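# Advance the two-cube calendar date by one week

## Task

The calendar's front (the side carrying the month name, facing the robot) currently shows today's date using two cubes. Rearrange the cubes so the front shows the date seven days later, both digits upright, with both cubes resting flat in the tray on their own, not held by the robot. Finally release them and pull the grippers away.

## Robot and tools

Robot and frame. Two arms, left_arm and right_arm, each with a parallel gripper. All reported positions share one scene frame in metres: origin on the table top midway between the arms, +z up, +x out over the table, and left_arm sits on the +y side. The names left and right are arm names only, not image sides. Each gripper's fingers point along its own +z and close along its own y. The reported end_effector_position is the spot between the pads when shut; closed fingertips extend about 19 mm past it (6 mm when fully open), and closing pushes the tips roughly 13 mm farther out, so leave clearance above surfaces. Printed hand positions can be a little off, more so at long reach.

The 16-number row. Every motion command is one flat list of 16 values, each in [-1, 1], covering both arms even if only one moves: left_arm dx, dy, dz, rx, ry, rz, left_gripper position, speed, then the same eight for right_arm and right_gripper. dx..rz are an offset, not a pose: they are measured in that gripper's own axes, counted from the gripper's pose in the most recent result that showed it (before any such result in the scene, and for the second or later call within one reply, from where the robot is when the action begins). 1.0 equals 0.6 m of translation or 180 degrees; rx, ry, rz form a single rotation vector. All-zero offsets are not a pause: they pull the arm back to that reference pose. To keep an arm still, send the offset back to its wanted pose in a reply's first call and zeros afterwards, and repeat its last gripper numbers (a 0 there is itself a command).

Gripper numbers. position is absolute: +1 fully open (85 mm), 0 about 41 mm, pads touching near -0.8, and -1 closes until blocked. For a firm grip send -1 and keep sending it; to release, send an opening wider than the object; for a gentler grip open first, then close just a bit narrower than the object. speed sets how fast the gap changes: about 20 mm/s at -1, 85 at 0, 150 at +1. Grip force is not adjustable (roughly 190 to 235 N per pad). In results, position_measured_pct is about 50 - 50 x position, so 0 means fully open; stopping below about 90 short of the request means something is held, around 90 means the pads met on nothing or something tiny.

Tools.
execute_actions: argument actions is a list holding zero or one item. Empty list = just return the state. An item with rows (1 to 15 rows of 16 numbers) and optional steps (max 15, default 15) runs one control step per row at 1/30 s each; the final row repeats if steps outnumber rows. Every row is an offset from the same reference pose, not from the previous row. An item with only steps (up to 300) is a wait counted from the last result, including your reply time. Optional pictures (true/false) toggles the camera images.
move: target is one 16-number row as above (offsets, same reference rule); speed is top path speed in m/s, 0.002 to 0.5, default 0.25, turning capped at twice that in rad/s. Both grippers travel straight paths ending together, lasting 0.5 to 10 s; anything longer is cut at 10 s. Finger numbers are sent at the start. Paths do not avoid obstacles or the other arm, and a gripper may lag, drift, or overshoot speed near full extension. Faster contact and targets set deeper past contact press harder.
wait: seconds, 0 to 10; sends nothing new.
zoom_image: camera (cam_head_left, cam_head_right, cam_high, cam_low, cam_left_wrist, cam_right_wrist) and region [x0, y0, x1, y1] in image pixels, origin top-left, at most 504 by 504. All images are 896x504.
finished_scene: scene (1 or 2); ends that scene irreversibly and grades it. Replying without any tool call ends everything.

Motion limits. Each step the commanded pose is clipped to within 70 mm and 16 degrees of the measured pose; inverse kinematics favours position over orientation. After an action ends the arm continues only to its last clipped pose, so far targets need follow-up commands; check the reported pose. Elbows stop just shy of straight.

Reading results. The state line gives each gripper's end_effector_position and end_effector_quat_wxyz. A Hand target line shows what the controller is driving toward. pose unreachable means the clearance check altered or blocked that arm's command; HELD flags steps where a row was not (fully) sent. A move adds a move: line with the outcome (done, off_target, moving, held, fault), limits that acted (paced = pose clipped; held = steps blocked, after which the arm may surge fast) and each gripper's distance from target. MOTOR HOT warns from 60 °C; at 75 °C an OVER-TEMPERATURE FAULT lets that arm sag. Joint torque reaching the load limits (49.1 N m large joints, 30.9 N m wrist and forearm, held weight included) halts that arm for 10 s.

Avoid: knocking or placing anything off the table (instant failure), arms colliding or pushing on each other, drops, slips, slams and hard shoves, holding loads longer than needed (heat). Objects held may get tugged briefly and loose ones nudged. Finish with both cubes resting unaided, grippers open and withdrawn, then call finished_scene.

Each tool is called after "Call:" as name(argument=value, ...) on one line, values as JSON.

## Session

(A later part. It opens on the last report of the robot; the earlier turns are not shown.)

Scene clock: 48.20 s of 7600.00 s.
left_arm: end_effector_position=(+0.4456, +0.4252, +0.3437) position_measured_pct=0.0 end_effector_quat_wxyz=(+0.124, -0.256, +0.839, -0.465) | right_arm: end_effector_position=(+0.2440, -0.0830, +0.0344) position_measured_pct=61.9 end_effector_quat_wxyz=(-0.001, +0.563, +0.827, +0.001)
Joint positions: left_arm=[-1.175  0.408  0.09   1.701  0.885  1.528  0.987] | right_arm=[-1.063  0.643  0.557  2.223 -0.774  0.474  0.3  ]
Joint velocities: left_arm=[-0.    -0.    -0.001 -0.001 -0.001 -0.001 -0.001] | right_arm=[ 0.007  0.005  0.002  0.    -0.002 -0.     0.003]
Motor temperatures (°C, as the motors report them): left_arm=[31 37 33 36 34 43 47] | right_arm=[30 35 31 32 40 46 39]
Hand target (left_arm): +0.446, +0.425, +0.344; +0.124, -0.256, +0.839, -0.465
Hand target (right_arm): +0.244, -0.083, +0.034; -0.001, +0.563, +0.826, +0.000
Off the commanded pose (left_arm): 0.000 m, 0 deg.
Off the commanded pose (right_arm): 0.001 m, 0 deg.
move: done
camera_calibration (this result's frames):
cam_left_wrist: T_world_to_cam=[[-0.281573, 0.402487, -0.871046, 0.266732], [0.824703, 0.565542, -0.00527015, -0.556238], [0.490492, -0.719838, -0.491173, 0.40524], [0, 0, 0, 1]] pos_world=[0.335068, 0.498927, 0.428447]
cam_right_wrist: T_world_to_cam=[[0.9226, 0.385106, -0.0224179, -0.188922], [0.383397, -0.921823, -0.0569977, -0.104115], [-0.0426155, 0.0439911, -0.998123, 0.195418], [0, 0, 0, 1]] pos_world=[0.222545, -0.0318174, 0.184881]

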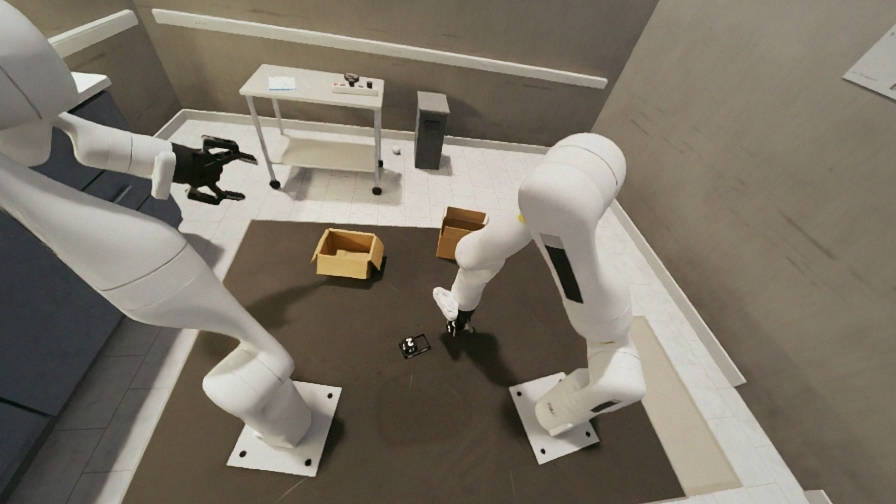

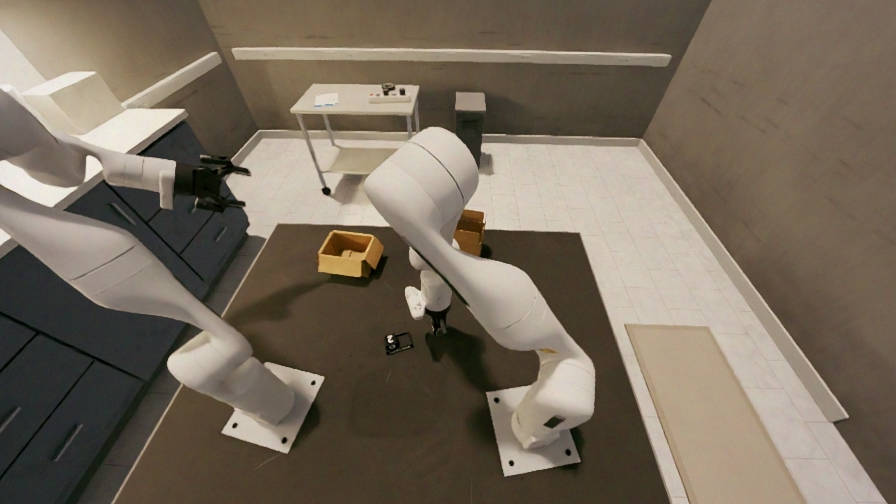

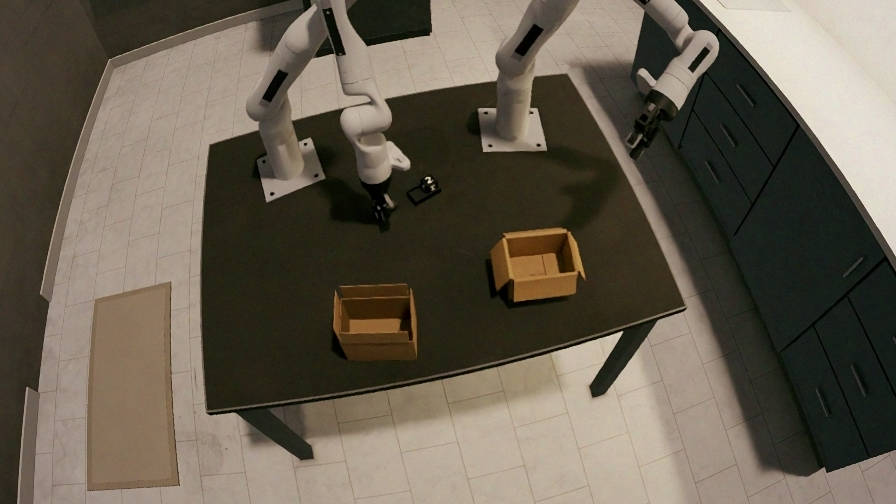

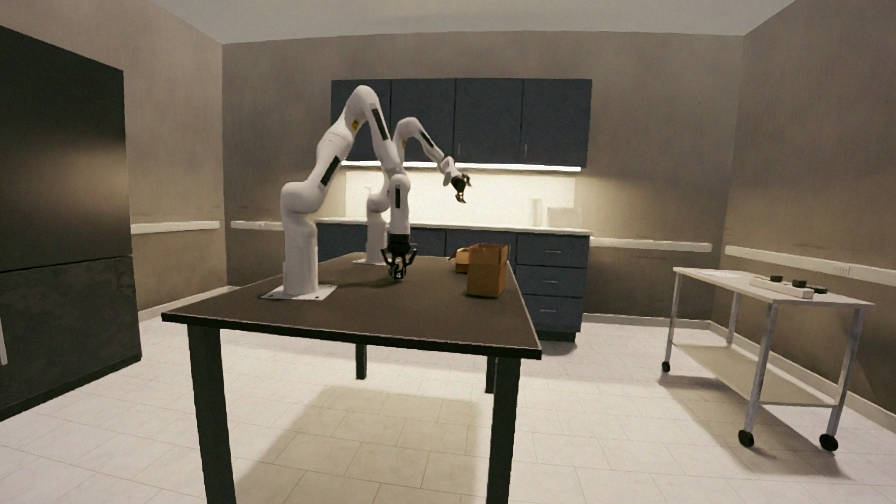

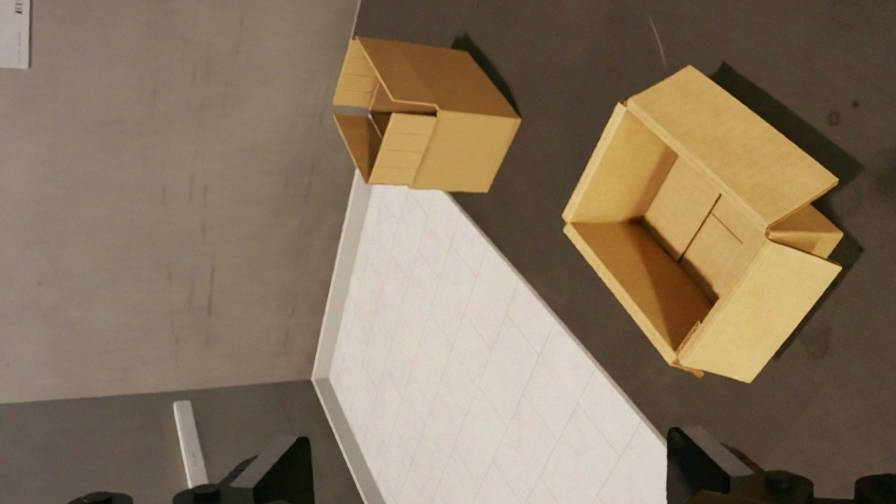

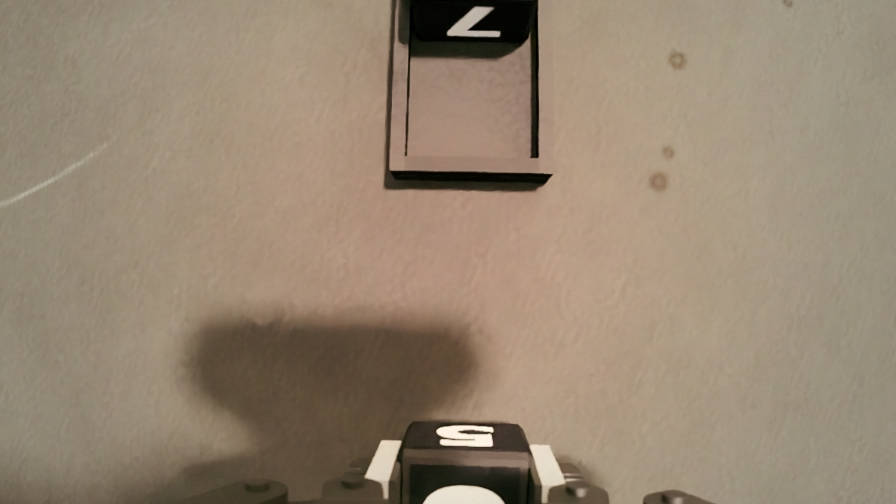

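Call:
move(target=[0,0,0,0,0,0,1,0,0,0,0.006,0,0,0,-1,0], speed=0.02)

Call:
execute_actions(actions=[{"rows":[[0,0,0,0,0,0,1,0,0,0,0,0,0,0,0.5,0]],"steps":12}], pictures=false)

Call:
move(target=[0,0,0,0,0,0,1,0,0,0,-0.08,0,0,0,0.5,0], speed=0.2)

Scene clock: 51.90 s of 7600.00 s.
left_arm: end_effector_position=(+0.4456, +0.4252, +0.3437) position_measured_pct=0.0 end_effector_quat_wxyz=(+0.124, -0.256, +0.839, -0.465) | right_arm: end_effector_position=(+0.2440, -0.0829, +0.0308) position_measured_pct=61.9 end_effector_quat_wxyz=(-0.001, +0.563, +0.827, +0.001)
Joint positions: left_arm=[-1.175  0.408  0.09   1.701  0.885  1.528  0.987] | right_arm=[-1.053  0.651  0.543  2.225 -0.785  0.462  0.309]
Joint velocities: left_arm=[ 0.     0.     0.001  0.001  0.002  0.    -0.001] | right_arm=[ 0.002  0.001  0.001  0.    -0.     0.002  0.   ]
Motor temperatures (°C, as the motors report them): left_arm=[31 37 33 36 34 43 47] | right_arm=[30 35 31 32 40 46 39]
Hand target (left_arm): +0.446, +0.425, +0.344; +0.124, -0.256, +0.839, -0.465
Hand target (right_arm): +0.244, -0.083, +0.031; -0.001, +0.563, +0.827, +0.001
Off the commanded pose (left_arm): 0.000 m, 0 deg.
Off the commanded pose (right_arm): 0.000 m, 0 deg.
move: done
camera_calibration (this result's frames):
cam_left_wrist: T_world_to_cam=[[-0.281573, 0.402487, -0.871046, 0.266731], [0.824702, 0.565543, -0.00526969, -0.556239], [0.490493, -0.719837, -0.491173, 0.40524], [0, 0, 0, 1]] pos_world=[0.335069, 0.498928, 0.428447]
cam_right_wrist: T_world_to_cam=[[0.922543, 0.385246, -0.0223757, -0.188975], [0.383534, -0.921759, -0.0571084, -0.10426], [-0.0426258, 0.0441031, -0.998117, 0.191836], [0, 0, 0, 1]] pos_world=[0.222502, -0.0317616, 0.181293]

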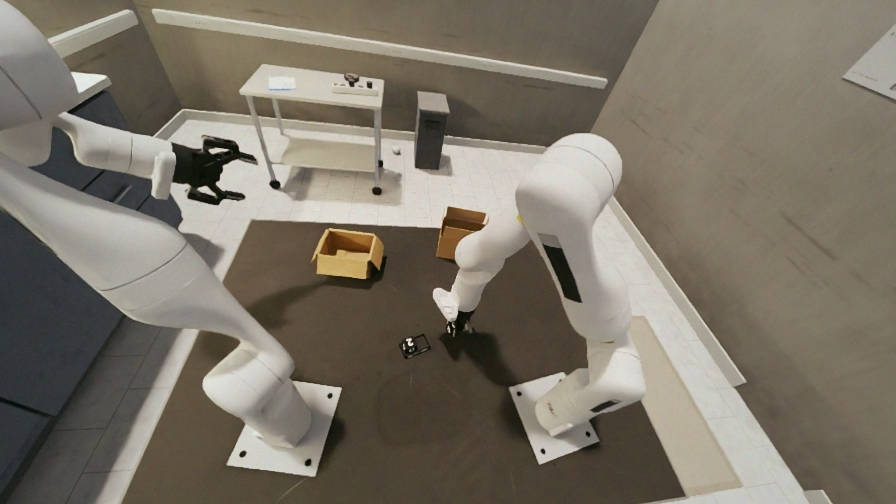

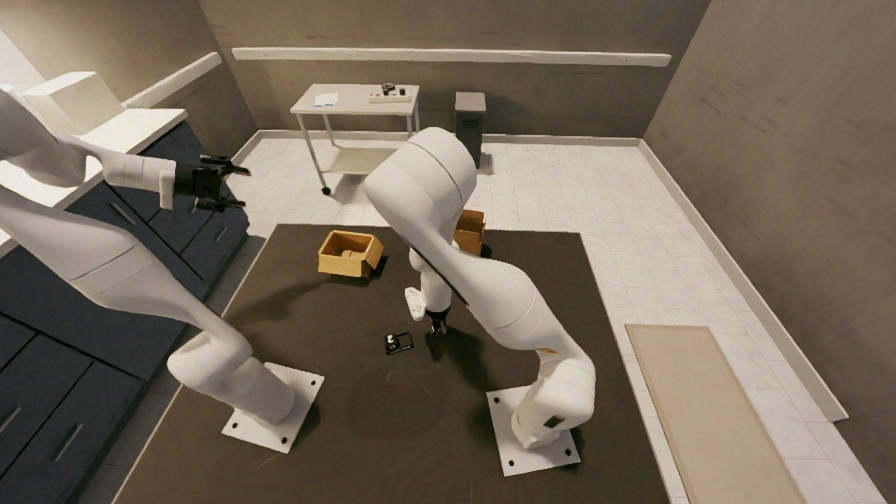

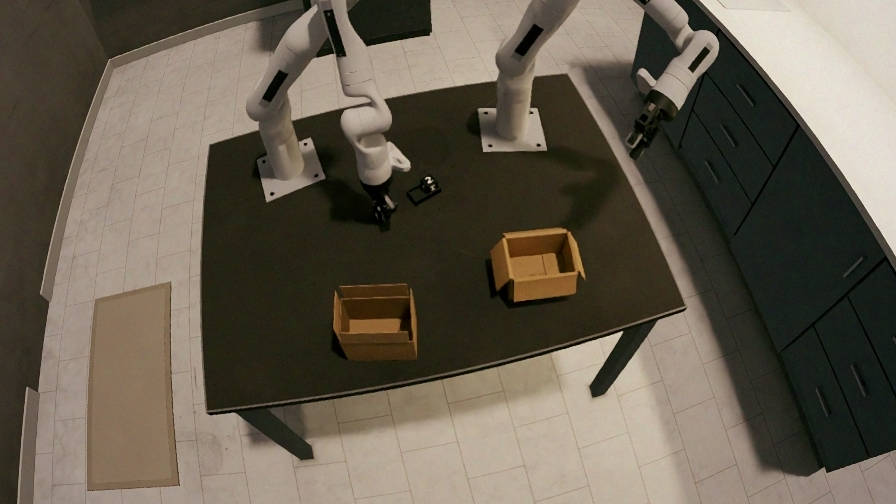

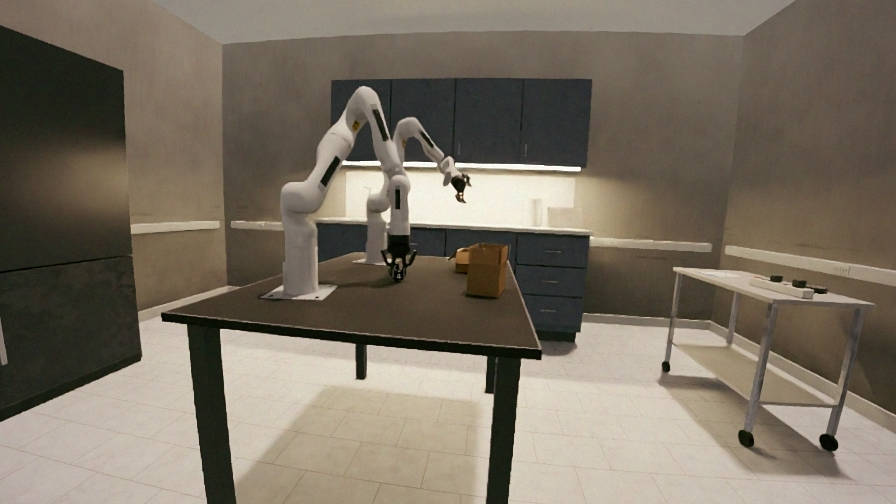

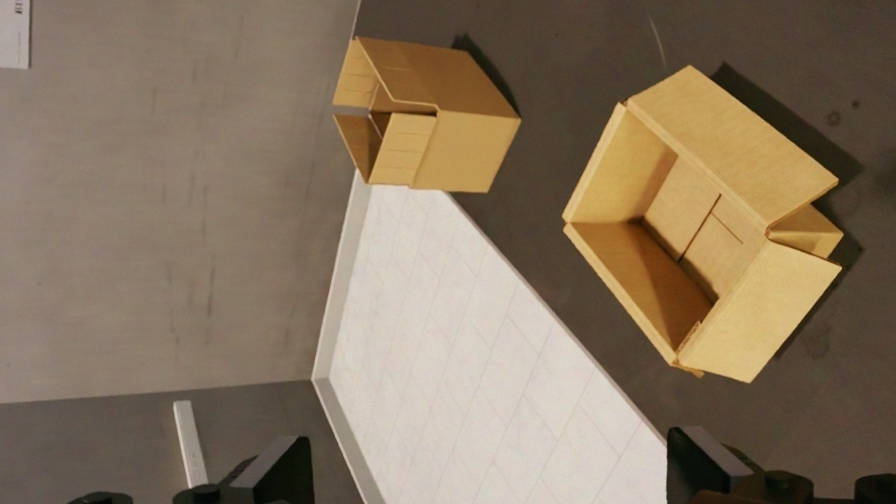

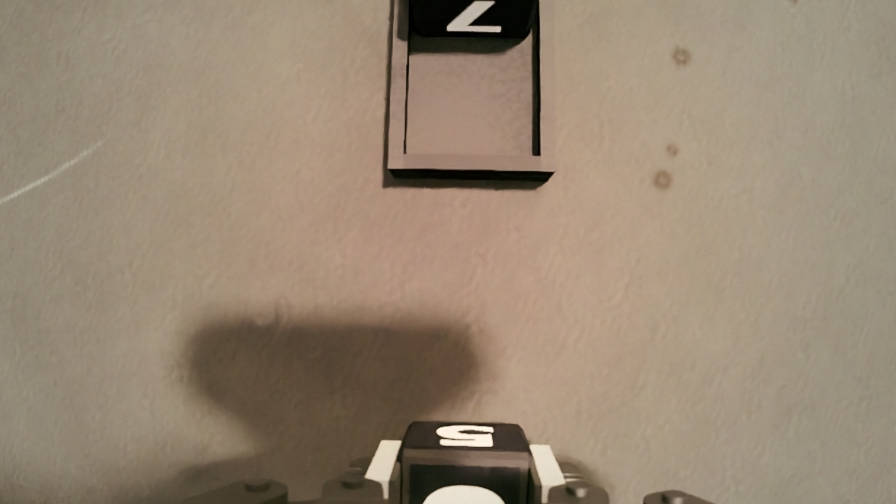

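Scene clock: 52.30 s of 7600.00 s.
left_arm: end_effector_position=(+0.4456, +0.4252, +0.3437) position_measured_pct=0.0 end_effector_quat_wxyz=(+0.124, -0.256, +0.839, -0.465) | right_arm: end_effector_position=(+0.2440, -0.0829, +0.0308) position_measured_pct=33.7 end_effector_quat_wxyz=(-0.001, +0.563, +0.827, +0.001)
Joint positions: left_arm=[-1.175  0.408  0.09   1.701  0.885  1.528  0.987] | right_arm=[-1.053  0.651  0.543  2.225 -0.785  0.462  0.309]
Joint velocities: left_arm=[-0.    -0.     0.001 -0.    -0.     0.    -0.001] | right_arm=[ 0.001 -0.     0.     0.    -0.     0.     0.   ]
Motor temperatures (°C, as the motors report them): left_arm=[31 37 33 36 34 43 47] | right_arm=[30 35 31 32 40 46 39]
Hand target (left_arm): +0.446, +0.425, +0.344; +0.124, -0.256, +0.839, -0.465
Hand target (right_arm): +0.244, -0.083, +0.031; -0.001, +0.563, +0.827, +0.001
Off the commanded pose (left_arm): 0.000 m, 0 deg.
Off the commanded pose (right_arm): 0.000 m, 0 deg.
Steps of this call (steps 1 to 12: all 12 steps of this action). Readings (end_effector_position | what the end effector reports):
1: left_arm (+0.4456, +0.4252, +0.3437) | right_arm (+0.2440, -0.0829, +0.0308) | left_arm position_measured_pct=0.0 | right_arm position_measured_pct=61.9
2: left_arm (+0.4456, +0.4252, +0.3437) | right_arm (+0.2440, -0.0829, +0.0308) | left_arm position_measured_pct=0.0 | right_arm position_measured_pct=61.9
4: left_arm (+0.4456, +0.4252, +0.3437) | right_arm (+0.2440, -0.0829, +0.0308) | left_arm position_measured_pct=0.0 | right_arm position_measured_pct=57.1
8: left_arm (+0.4456, +0.4252, +0.3437) | right_arm (+0.2440, -0.0829, +0.0308) | left_arm position_measured_pct=0.0 | right_arm position_measured_pct=45.6
12: the state above

Scene clock: 53.50 s of 7600.00 s.
left_arm: end_effector_position=(+0.4456, +0.4252, +0.3437) position_measured_pct=0.0 end_effector_quat_wxyz=(+0.124, -0.256, +0.839, -0.465) | right_arm: end_effector_position=(+0.2443, -0.0834, +0.0789) position_measured_pct=25.0 end_effector_quat_wxyz=(-0.001, +0.563, +0.827, +0.000)
Joint positions: left_arm=[-1.175  0.408  0.091  1.701  0.885  1.528  0.987] | right_arm=[-1.169  0.548  0.699  2.192 -0.63   0.608  0.176]
Joint velocities: left_arm=[ 0.    -0.    -0.     0.    -0.001  0.001 -0.   ] | right_arm=[-0.005 -0.004 -0.001 -0.     0.002 -0.    -0.002]
Motor temperatures (°C, as the motors report them): left_arm=[31 37 33 36 34 43 47] | right_arm=[30 35 31 32 40 46 39]
Hand target (left_arm): +0.446, +0.425, +0.344; +0.124, -0.256, +0.839, -0.465
Hand target (right_arm): +0.244, -0.083, +0.079; -0.001, +0.563, +0.827, +0.000
Off the commanded pose (left_arm): 0.000 m, 0 deg.
Off the commanded pose (right_arm): 0.001 m, 0 deg.
move: done
camera_calibration (this result's frames):
cam_left_wrist: T_world_to_cam=[[-0.281572, 0.402486, -0.871046, 0.266731], [0.824701, 0.565544, -0.00526858, -0.556242], [0.490495, -0.719837, -0.491172, 0.405238], [0, 0, 0, 1]] pos_world=[0.33507, 0.498929, 0.428446]
cam_right_wrist: T_world_to_cam=[[0.9229, 0.384385, -0.0224656, -0.188088], [0.382712, -0.922162, -0.0561111, -0.102056], [-0.0422852, 0.0431871, -0.998172, 0.239727], [0, 0, 0, 1]] pos_world=[0.222781, -0.0321675, 0.229337]

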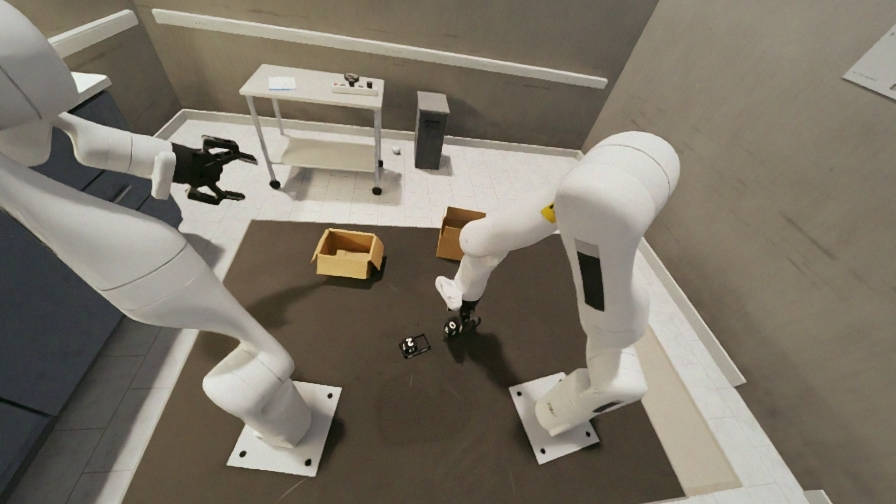

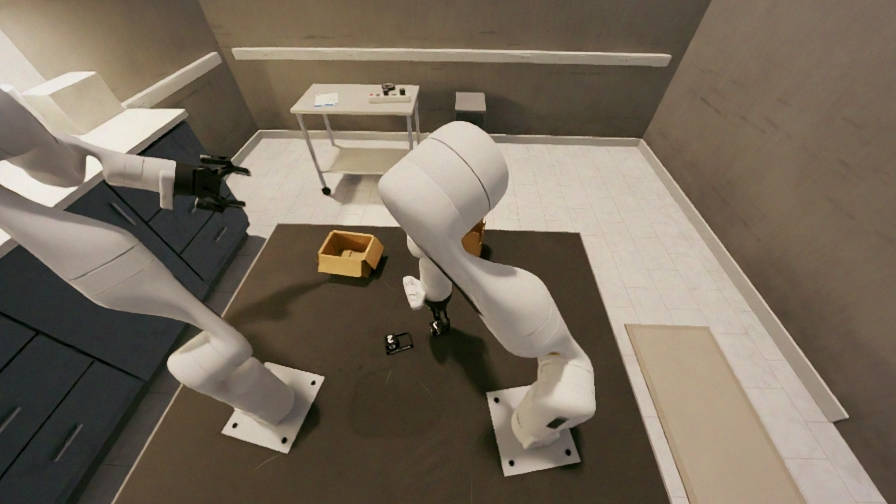

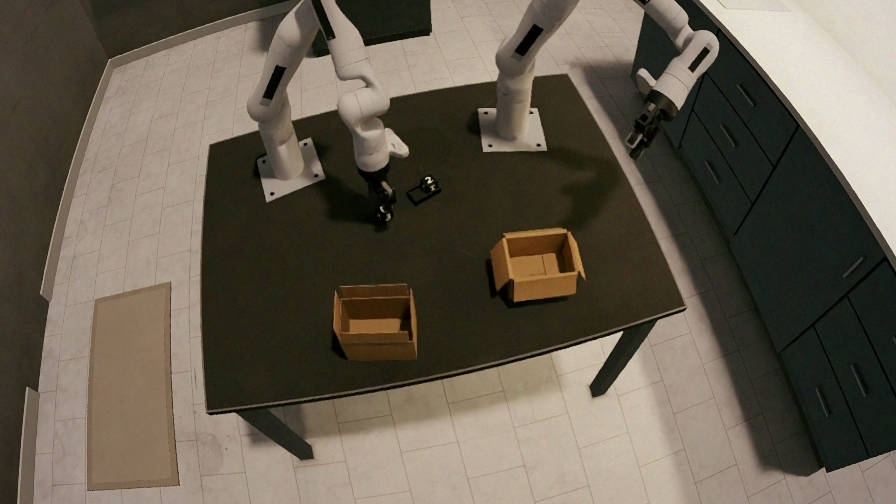

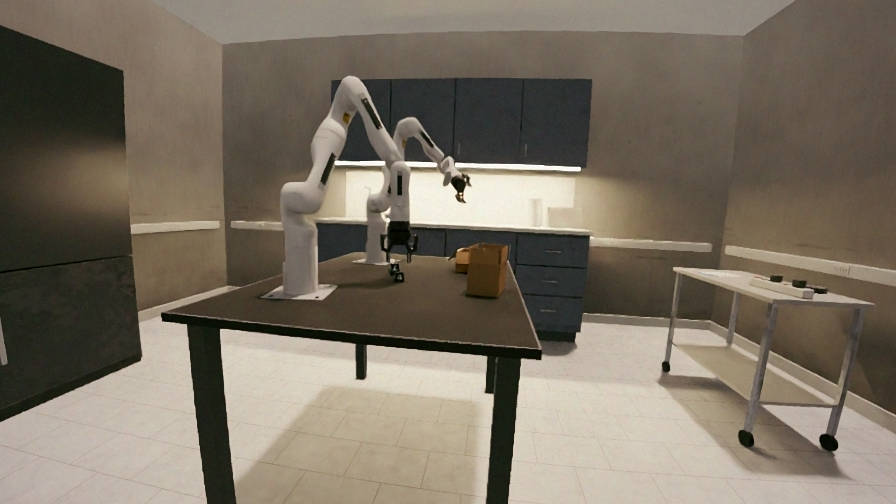

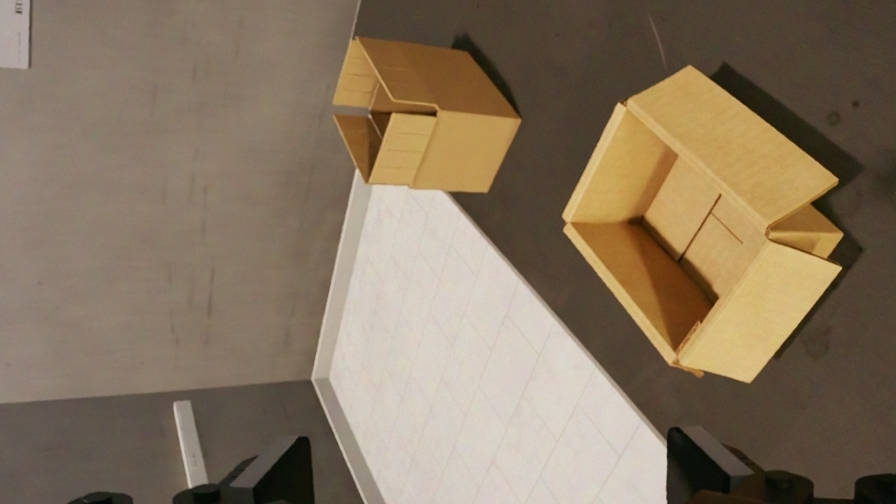

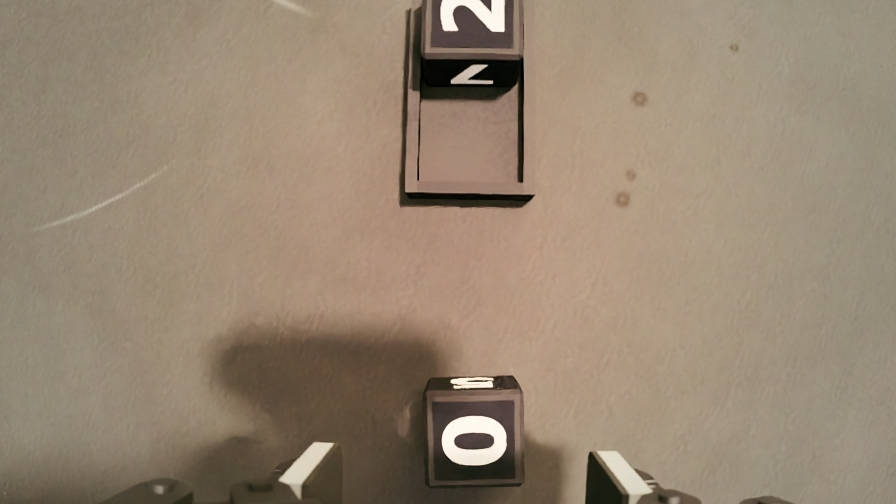

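Call:
move(target=[0,0,0,0,0,0,1,0,0.222,0.005,0,0,0,0,0.5,0], speed=0.3)

Call:
zoom_image(camera="cam_head_left", region=[425,305,485,350])

Scene clock: 58.07 s of 7600.00 s.
left_arm: end_effector_position=(+0.4456, +0.4252, +0.3437) position_measured_pct=0.0 end_effector_quat_wxyz=(+0.124, -0.256, +0.839, -0.465) | right_arm: end_effector_position=(+0.1988, +0.0418, +0.0798) position_measured_pct=25.0 end_effector_quat_wxyz=(-0.001, +0.563, +0.826, +0.001)
Joint positions: left_arm=[-1.175  0.408  0.091  1.701  0.885  1.528  0.987] | right_arm=[-1.423  0.667  0.708  1.955 -0.632  0.751 -0.157]
Joint velocities: left_arm=[-0.     0.     0.     0.     0.001 -0.001 -0.   ] | right_arm=[-0.006  0.008 -0.006 -0.002  0.005 -0.002 -0.005]
Motor temperatures (°C, as the motors report them): left_arm=[31 37 33 36 34 43 47] | right_arm=[30 35 31 32 40 46 39]
Hand target (left_arm): +0.446, +0.425, +0.344; +0.124, -0.256, +0.839, -0.465
Hand target (right_arm): +0.198, +0.042, +0.079; -0.000, +0.563, +0.827, +0.001
Off the commanded pose (left_arm): 0.000 m, 0 deg.
Off the commanded pose (right_arm): 0.001 m, 0 deg.
After step 90, 0.70 s passed at rest.
move: done
camera_calibration (this result's frames):
cam_left_wrist: T_world_to_cam=[[-0.281572, 0.402486, -0.871047, 0.266731], [0.824701, 0.565545, -0.00526812, -0.556243], [0.490496, -0.719836, -0.491172, 0.405237], [0, 0, 0, 1]] pos_world=[0.335071, 0.498929, 0.428446]
cam_right_wrist: T_world_to_cam=[[0.92327, 0.383558, -0.0213371, -0.194389], [0.381911, -0.922459, -0.0566895, 0.031127], [-0.0414263, 0.0441909, -0.998164, 0.23308], [0, 0, 0, 1]] pos_world=[0.177242, 0.0929729, 0.230269]

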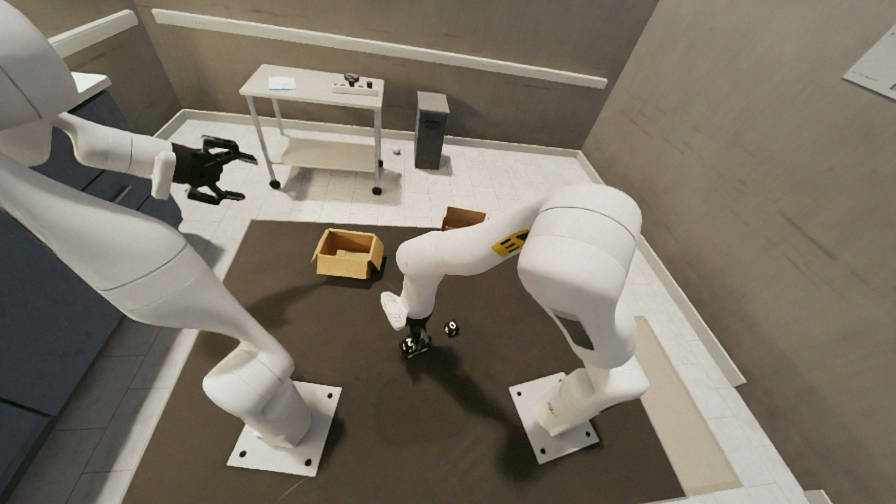

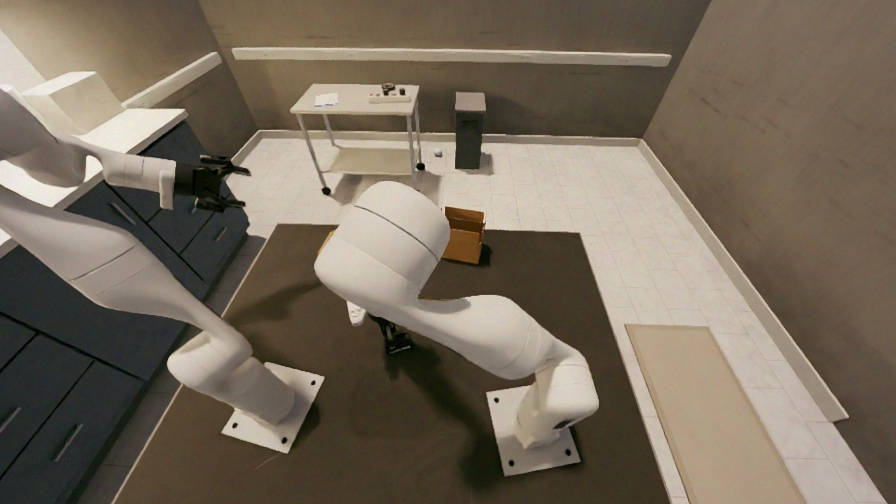

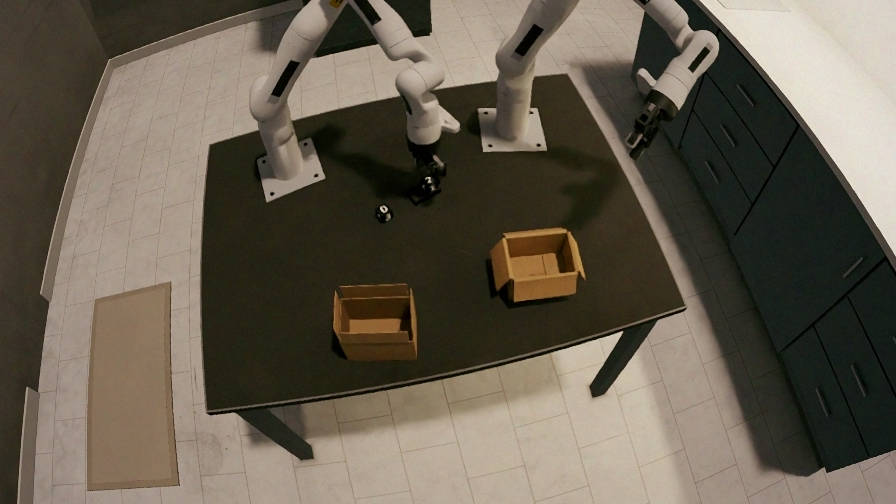

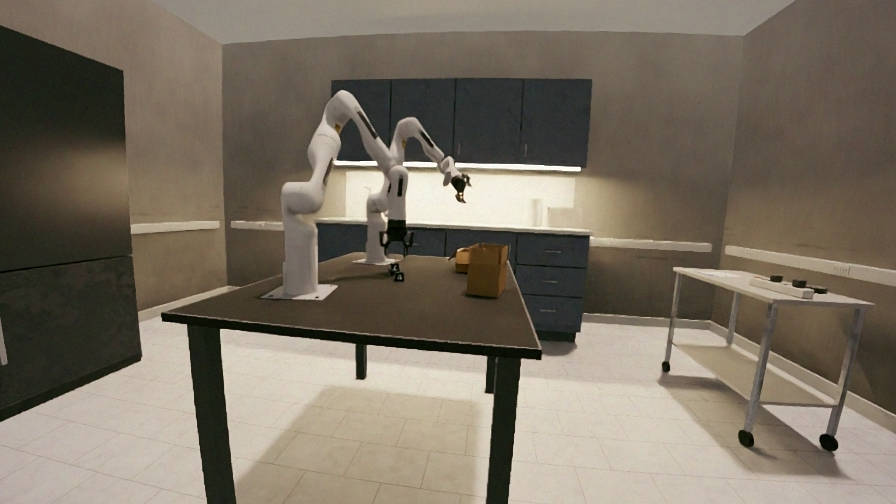

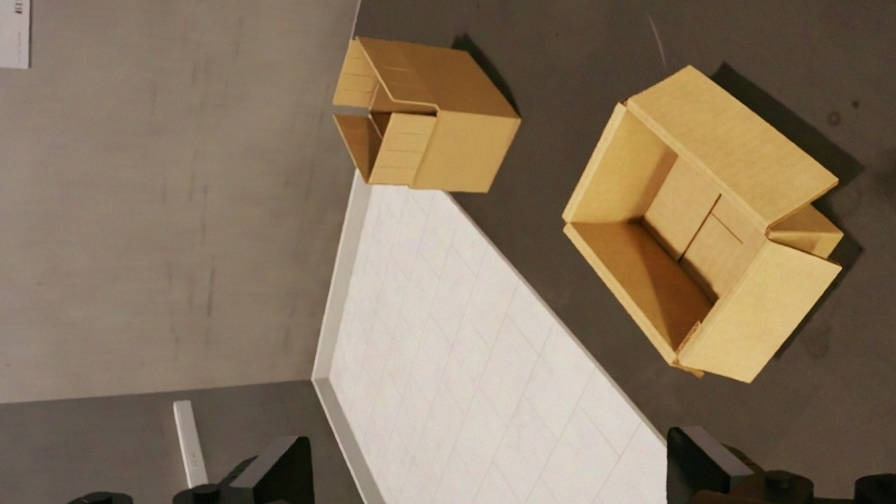

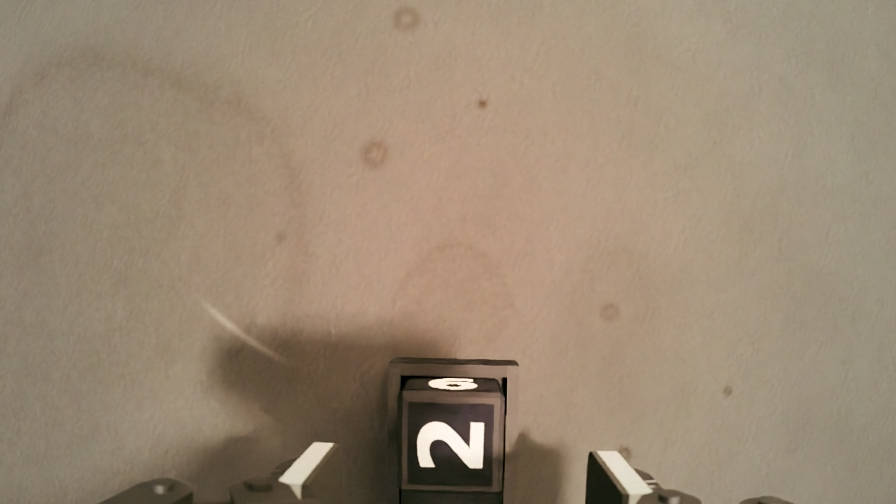

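Region (425, 305, 485, 350) of cam_head_left's 896x504 image, scaled by 8.400, with more detail than that image has; it fills the top 378 rows of this view, and the rest is white.

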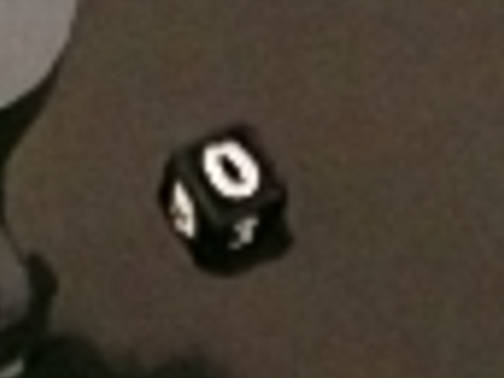

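Call:
move(target=[0,0,0,0,0,0,1,0,0.008,-0.005,0.03,0,0,0,0.5,0], speed=0.1)

Scene clock: 64.03 s of 7600.00 s.
left_arm: end_effector_position=(+0.4456, +0.4252, +0.3437) position_measured_pct=0.0 end_effector_quat_wxyz=(+0.124, -0.256, +0.839, -0.465) | right_arm: end_effector_position=(+0.1941, +0.0454, +0.0619) position_measured_pct=25.0 end_effector_quat_wxyz=(-0.001, +0.563, +0.826, +0.001)
Joint positions: left_arm=[-1.175  0.408  0.091  1.701  0.885  1.528  0.987] | right_arm=[-1.413  0.7    0.674  1.965 -0.669  0.708 -0.142]
Joint velocities: left_arm=[-0.    -0.001  0.    -0.001 -0.001 -0.001 -0.001] | right_arm=[ 0.002  0.003  0.001  0.     0.     0.001 -0.   ]
Motor temperatures (°C, as the motors report them): left_arm=[31 37 33 36 34 43 47] | right_arm=[30 35 31 32 40 46 39]
Hand target (left_arm): +0.446, +0.425, +0.344; +0.124, -0.256, +0.839, -0.465
Hand target (right_arm): +0.194, +0.045, +0.062; -0.001, +0.563, +0.826, +0.001
Off the commanded pose (left_arm): 0.000 m, 0 deg.
Off the commanded pose (right_arm): 0.000 m, 0 deg.
After step 90, 2.27 s passed at rest.
move: done
camera_calibration (this result's frames):
cam_left_wrist: T_world_to_cam=[[-0.281572, 0.402486, -0.871047, 0.266731], [0.8247, 0.565546, -0.0052676, -0.556244], [0.490497, -0.719836, -0.491172, 0.405236], [0, 0, 0, 1]] pos_world=[0.335071, 0.49893, 0.428446]
cam_right_wrist: T_world_to_cam=[[0.923134, 0.383887, -0.0213005, -0.191828], [0.382224, -0.922303, -0.0571224, 0.0351916], [-0.0415741, 0.0445901, -0.99814, 0.214841], [0, 0, 0, 1]] pos_world=[0.172564, 0.0965179, 0.212365]

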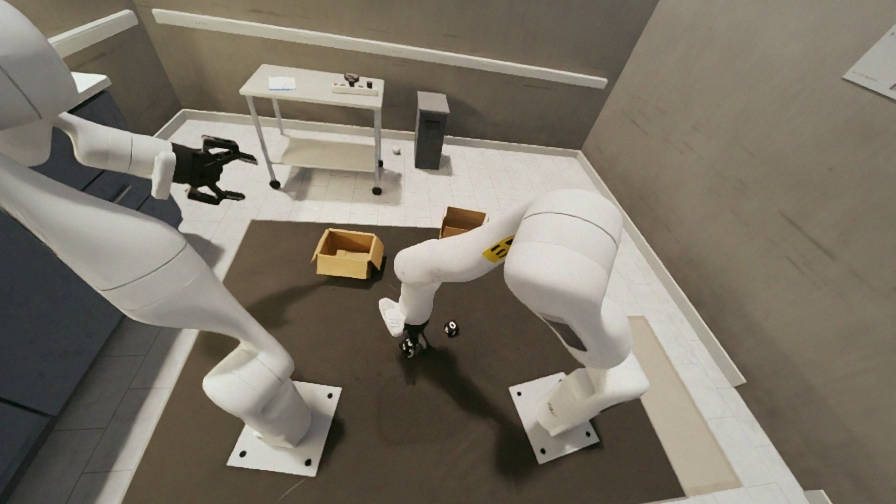

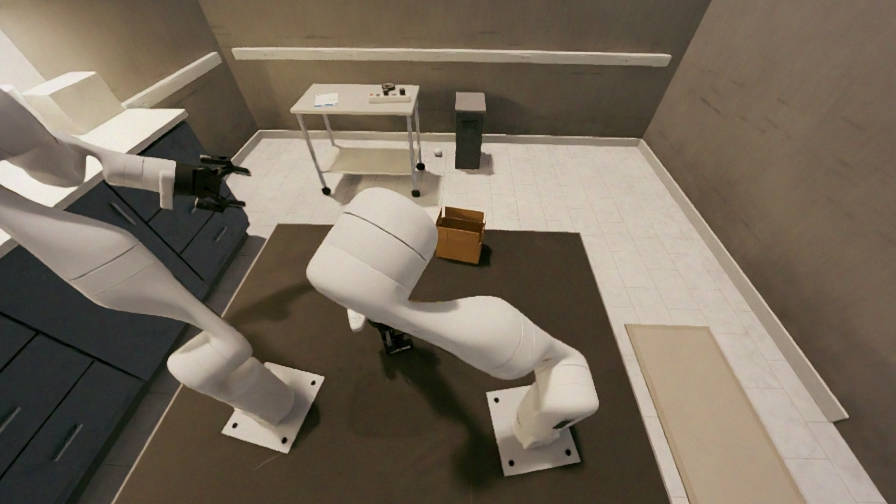

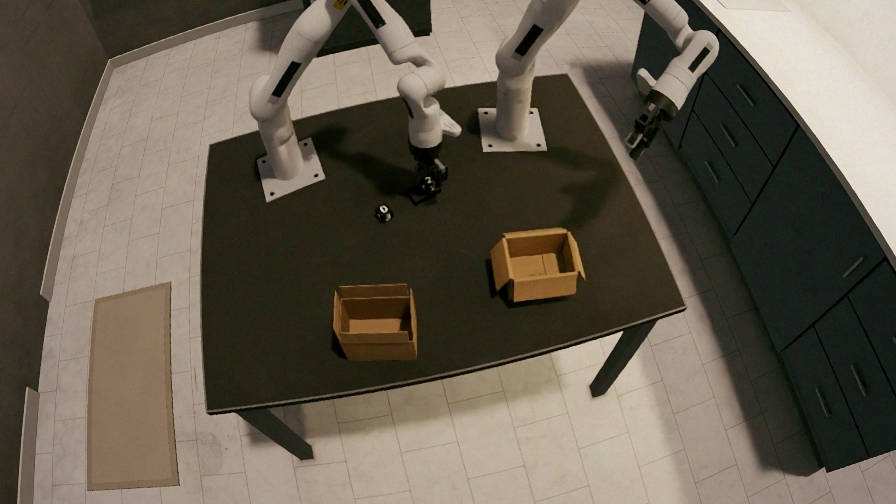

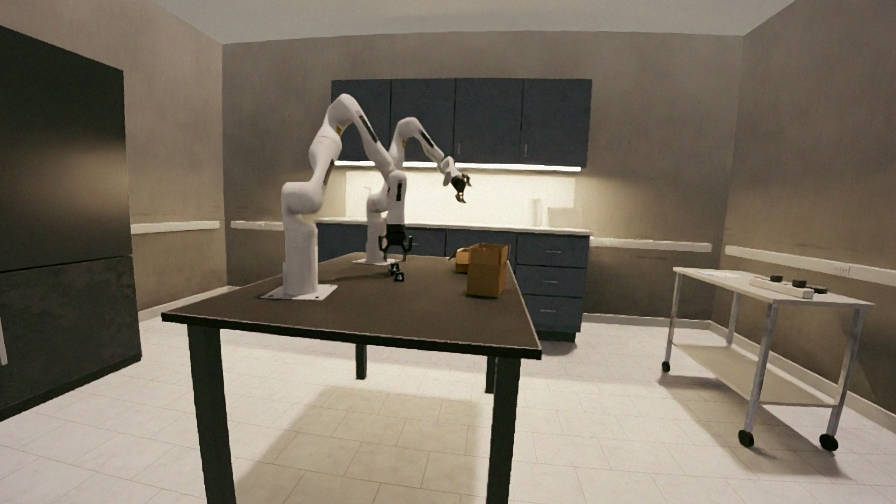

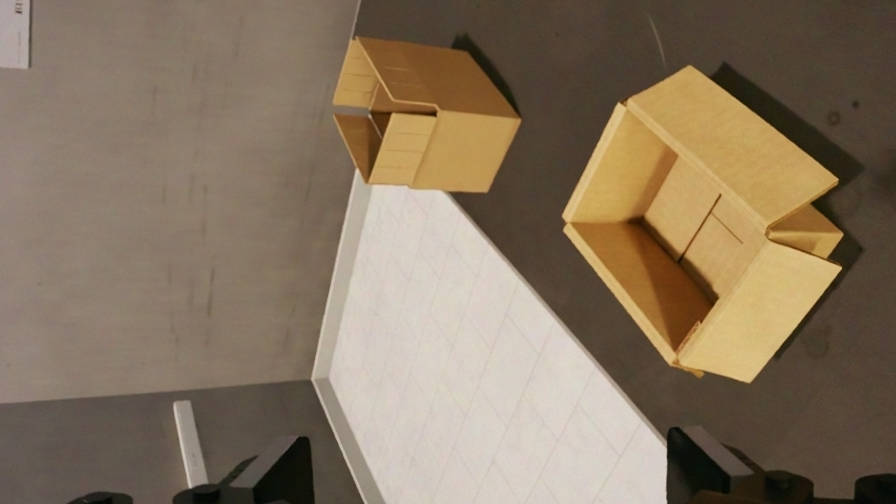

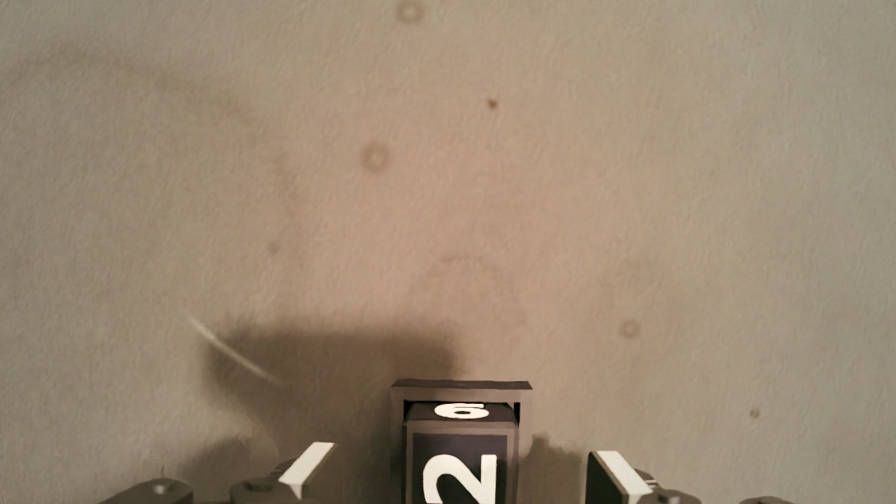

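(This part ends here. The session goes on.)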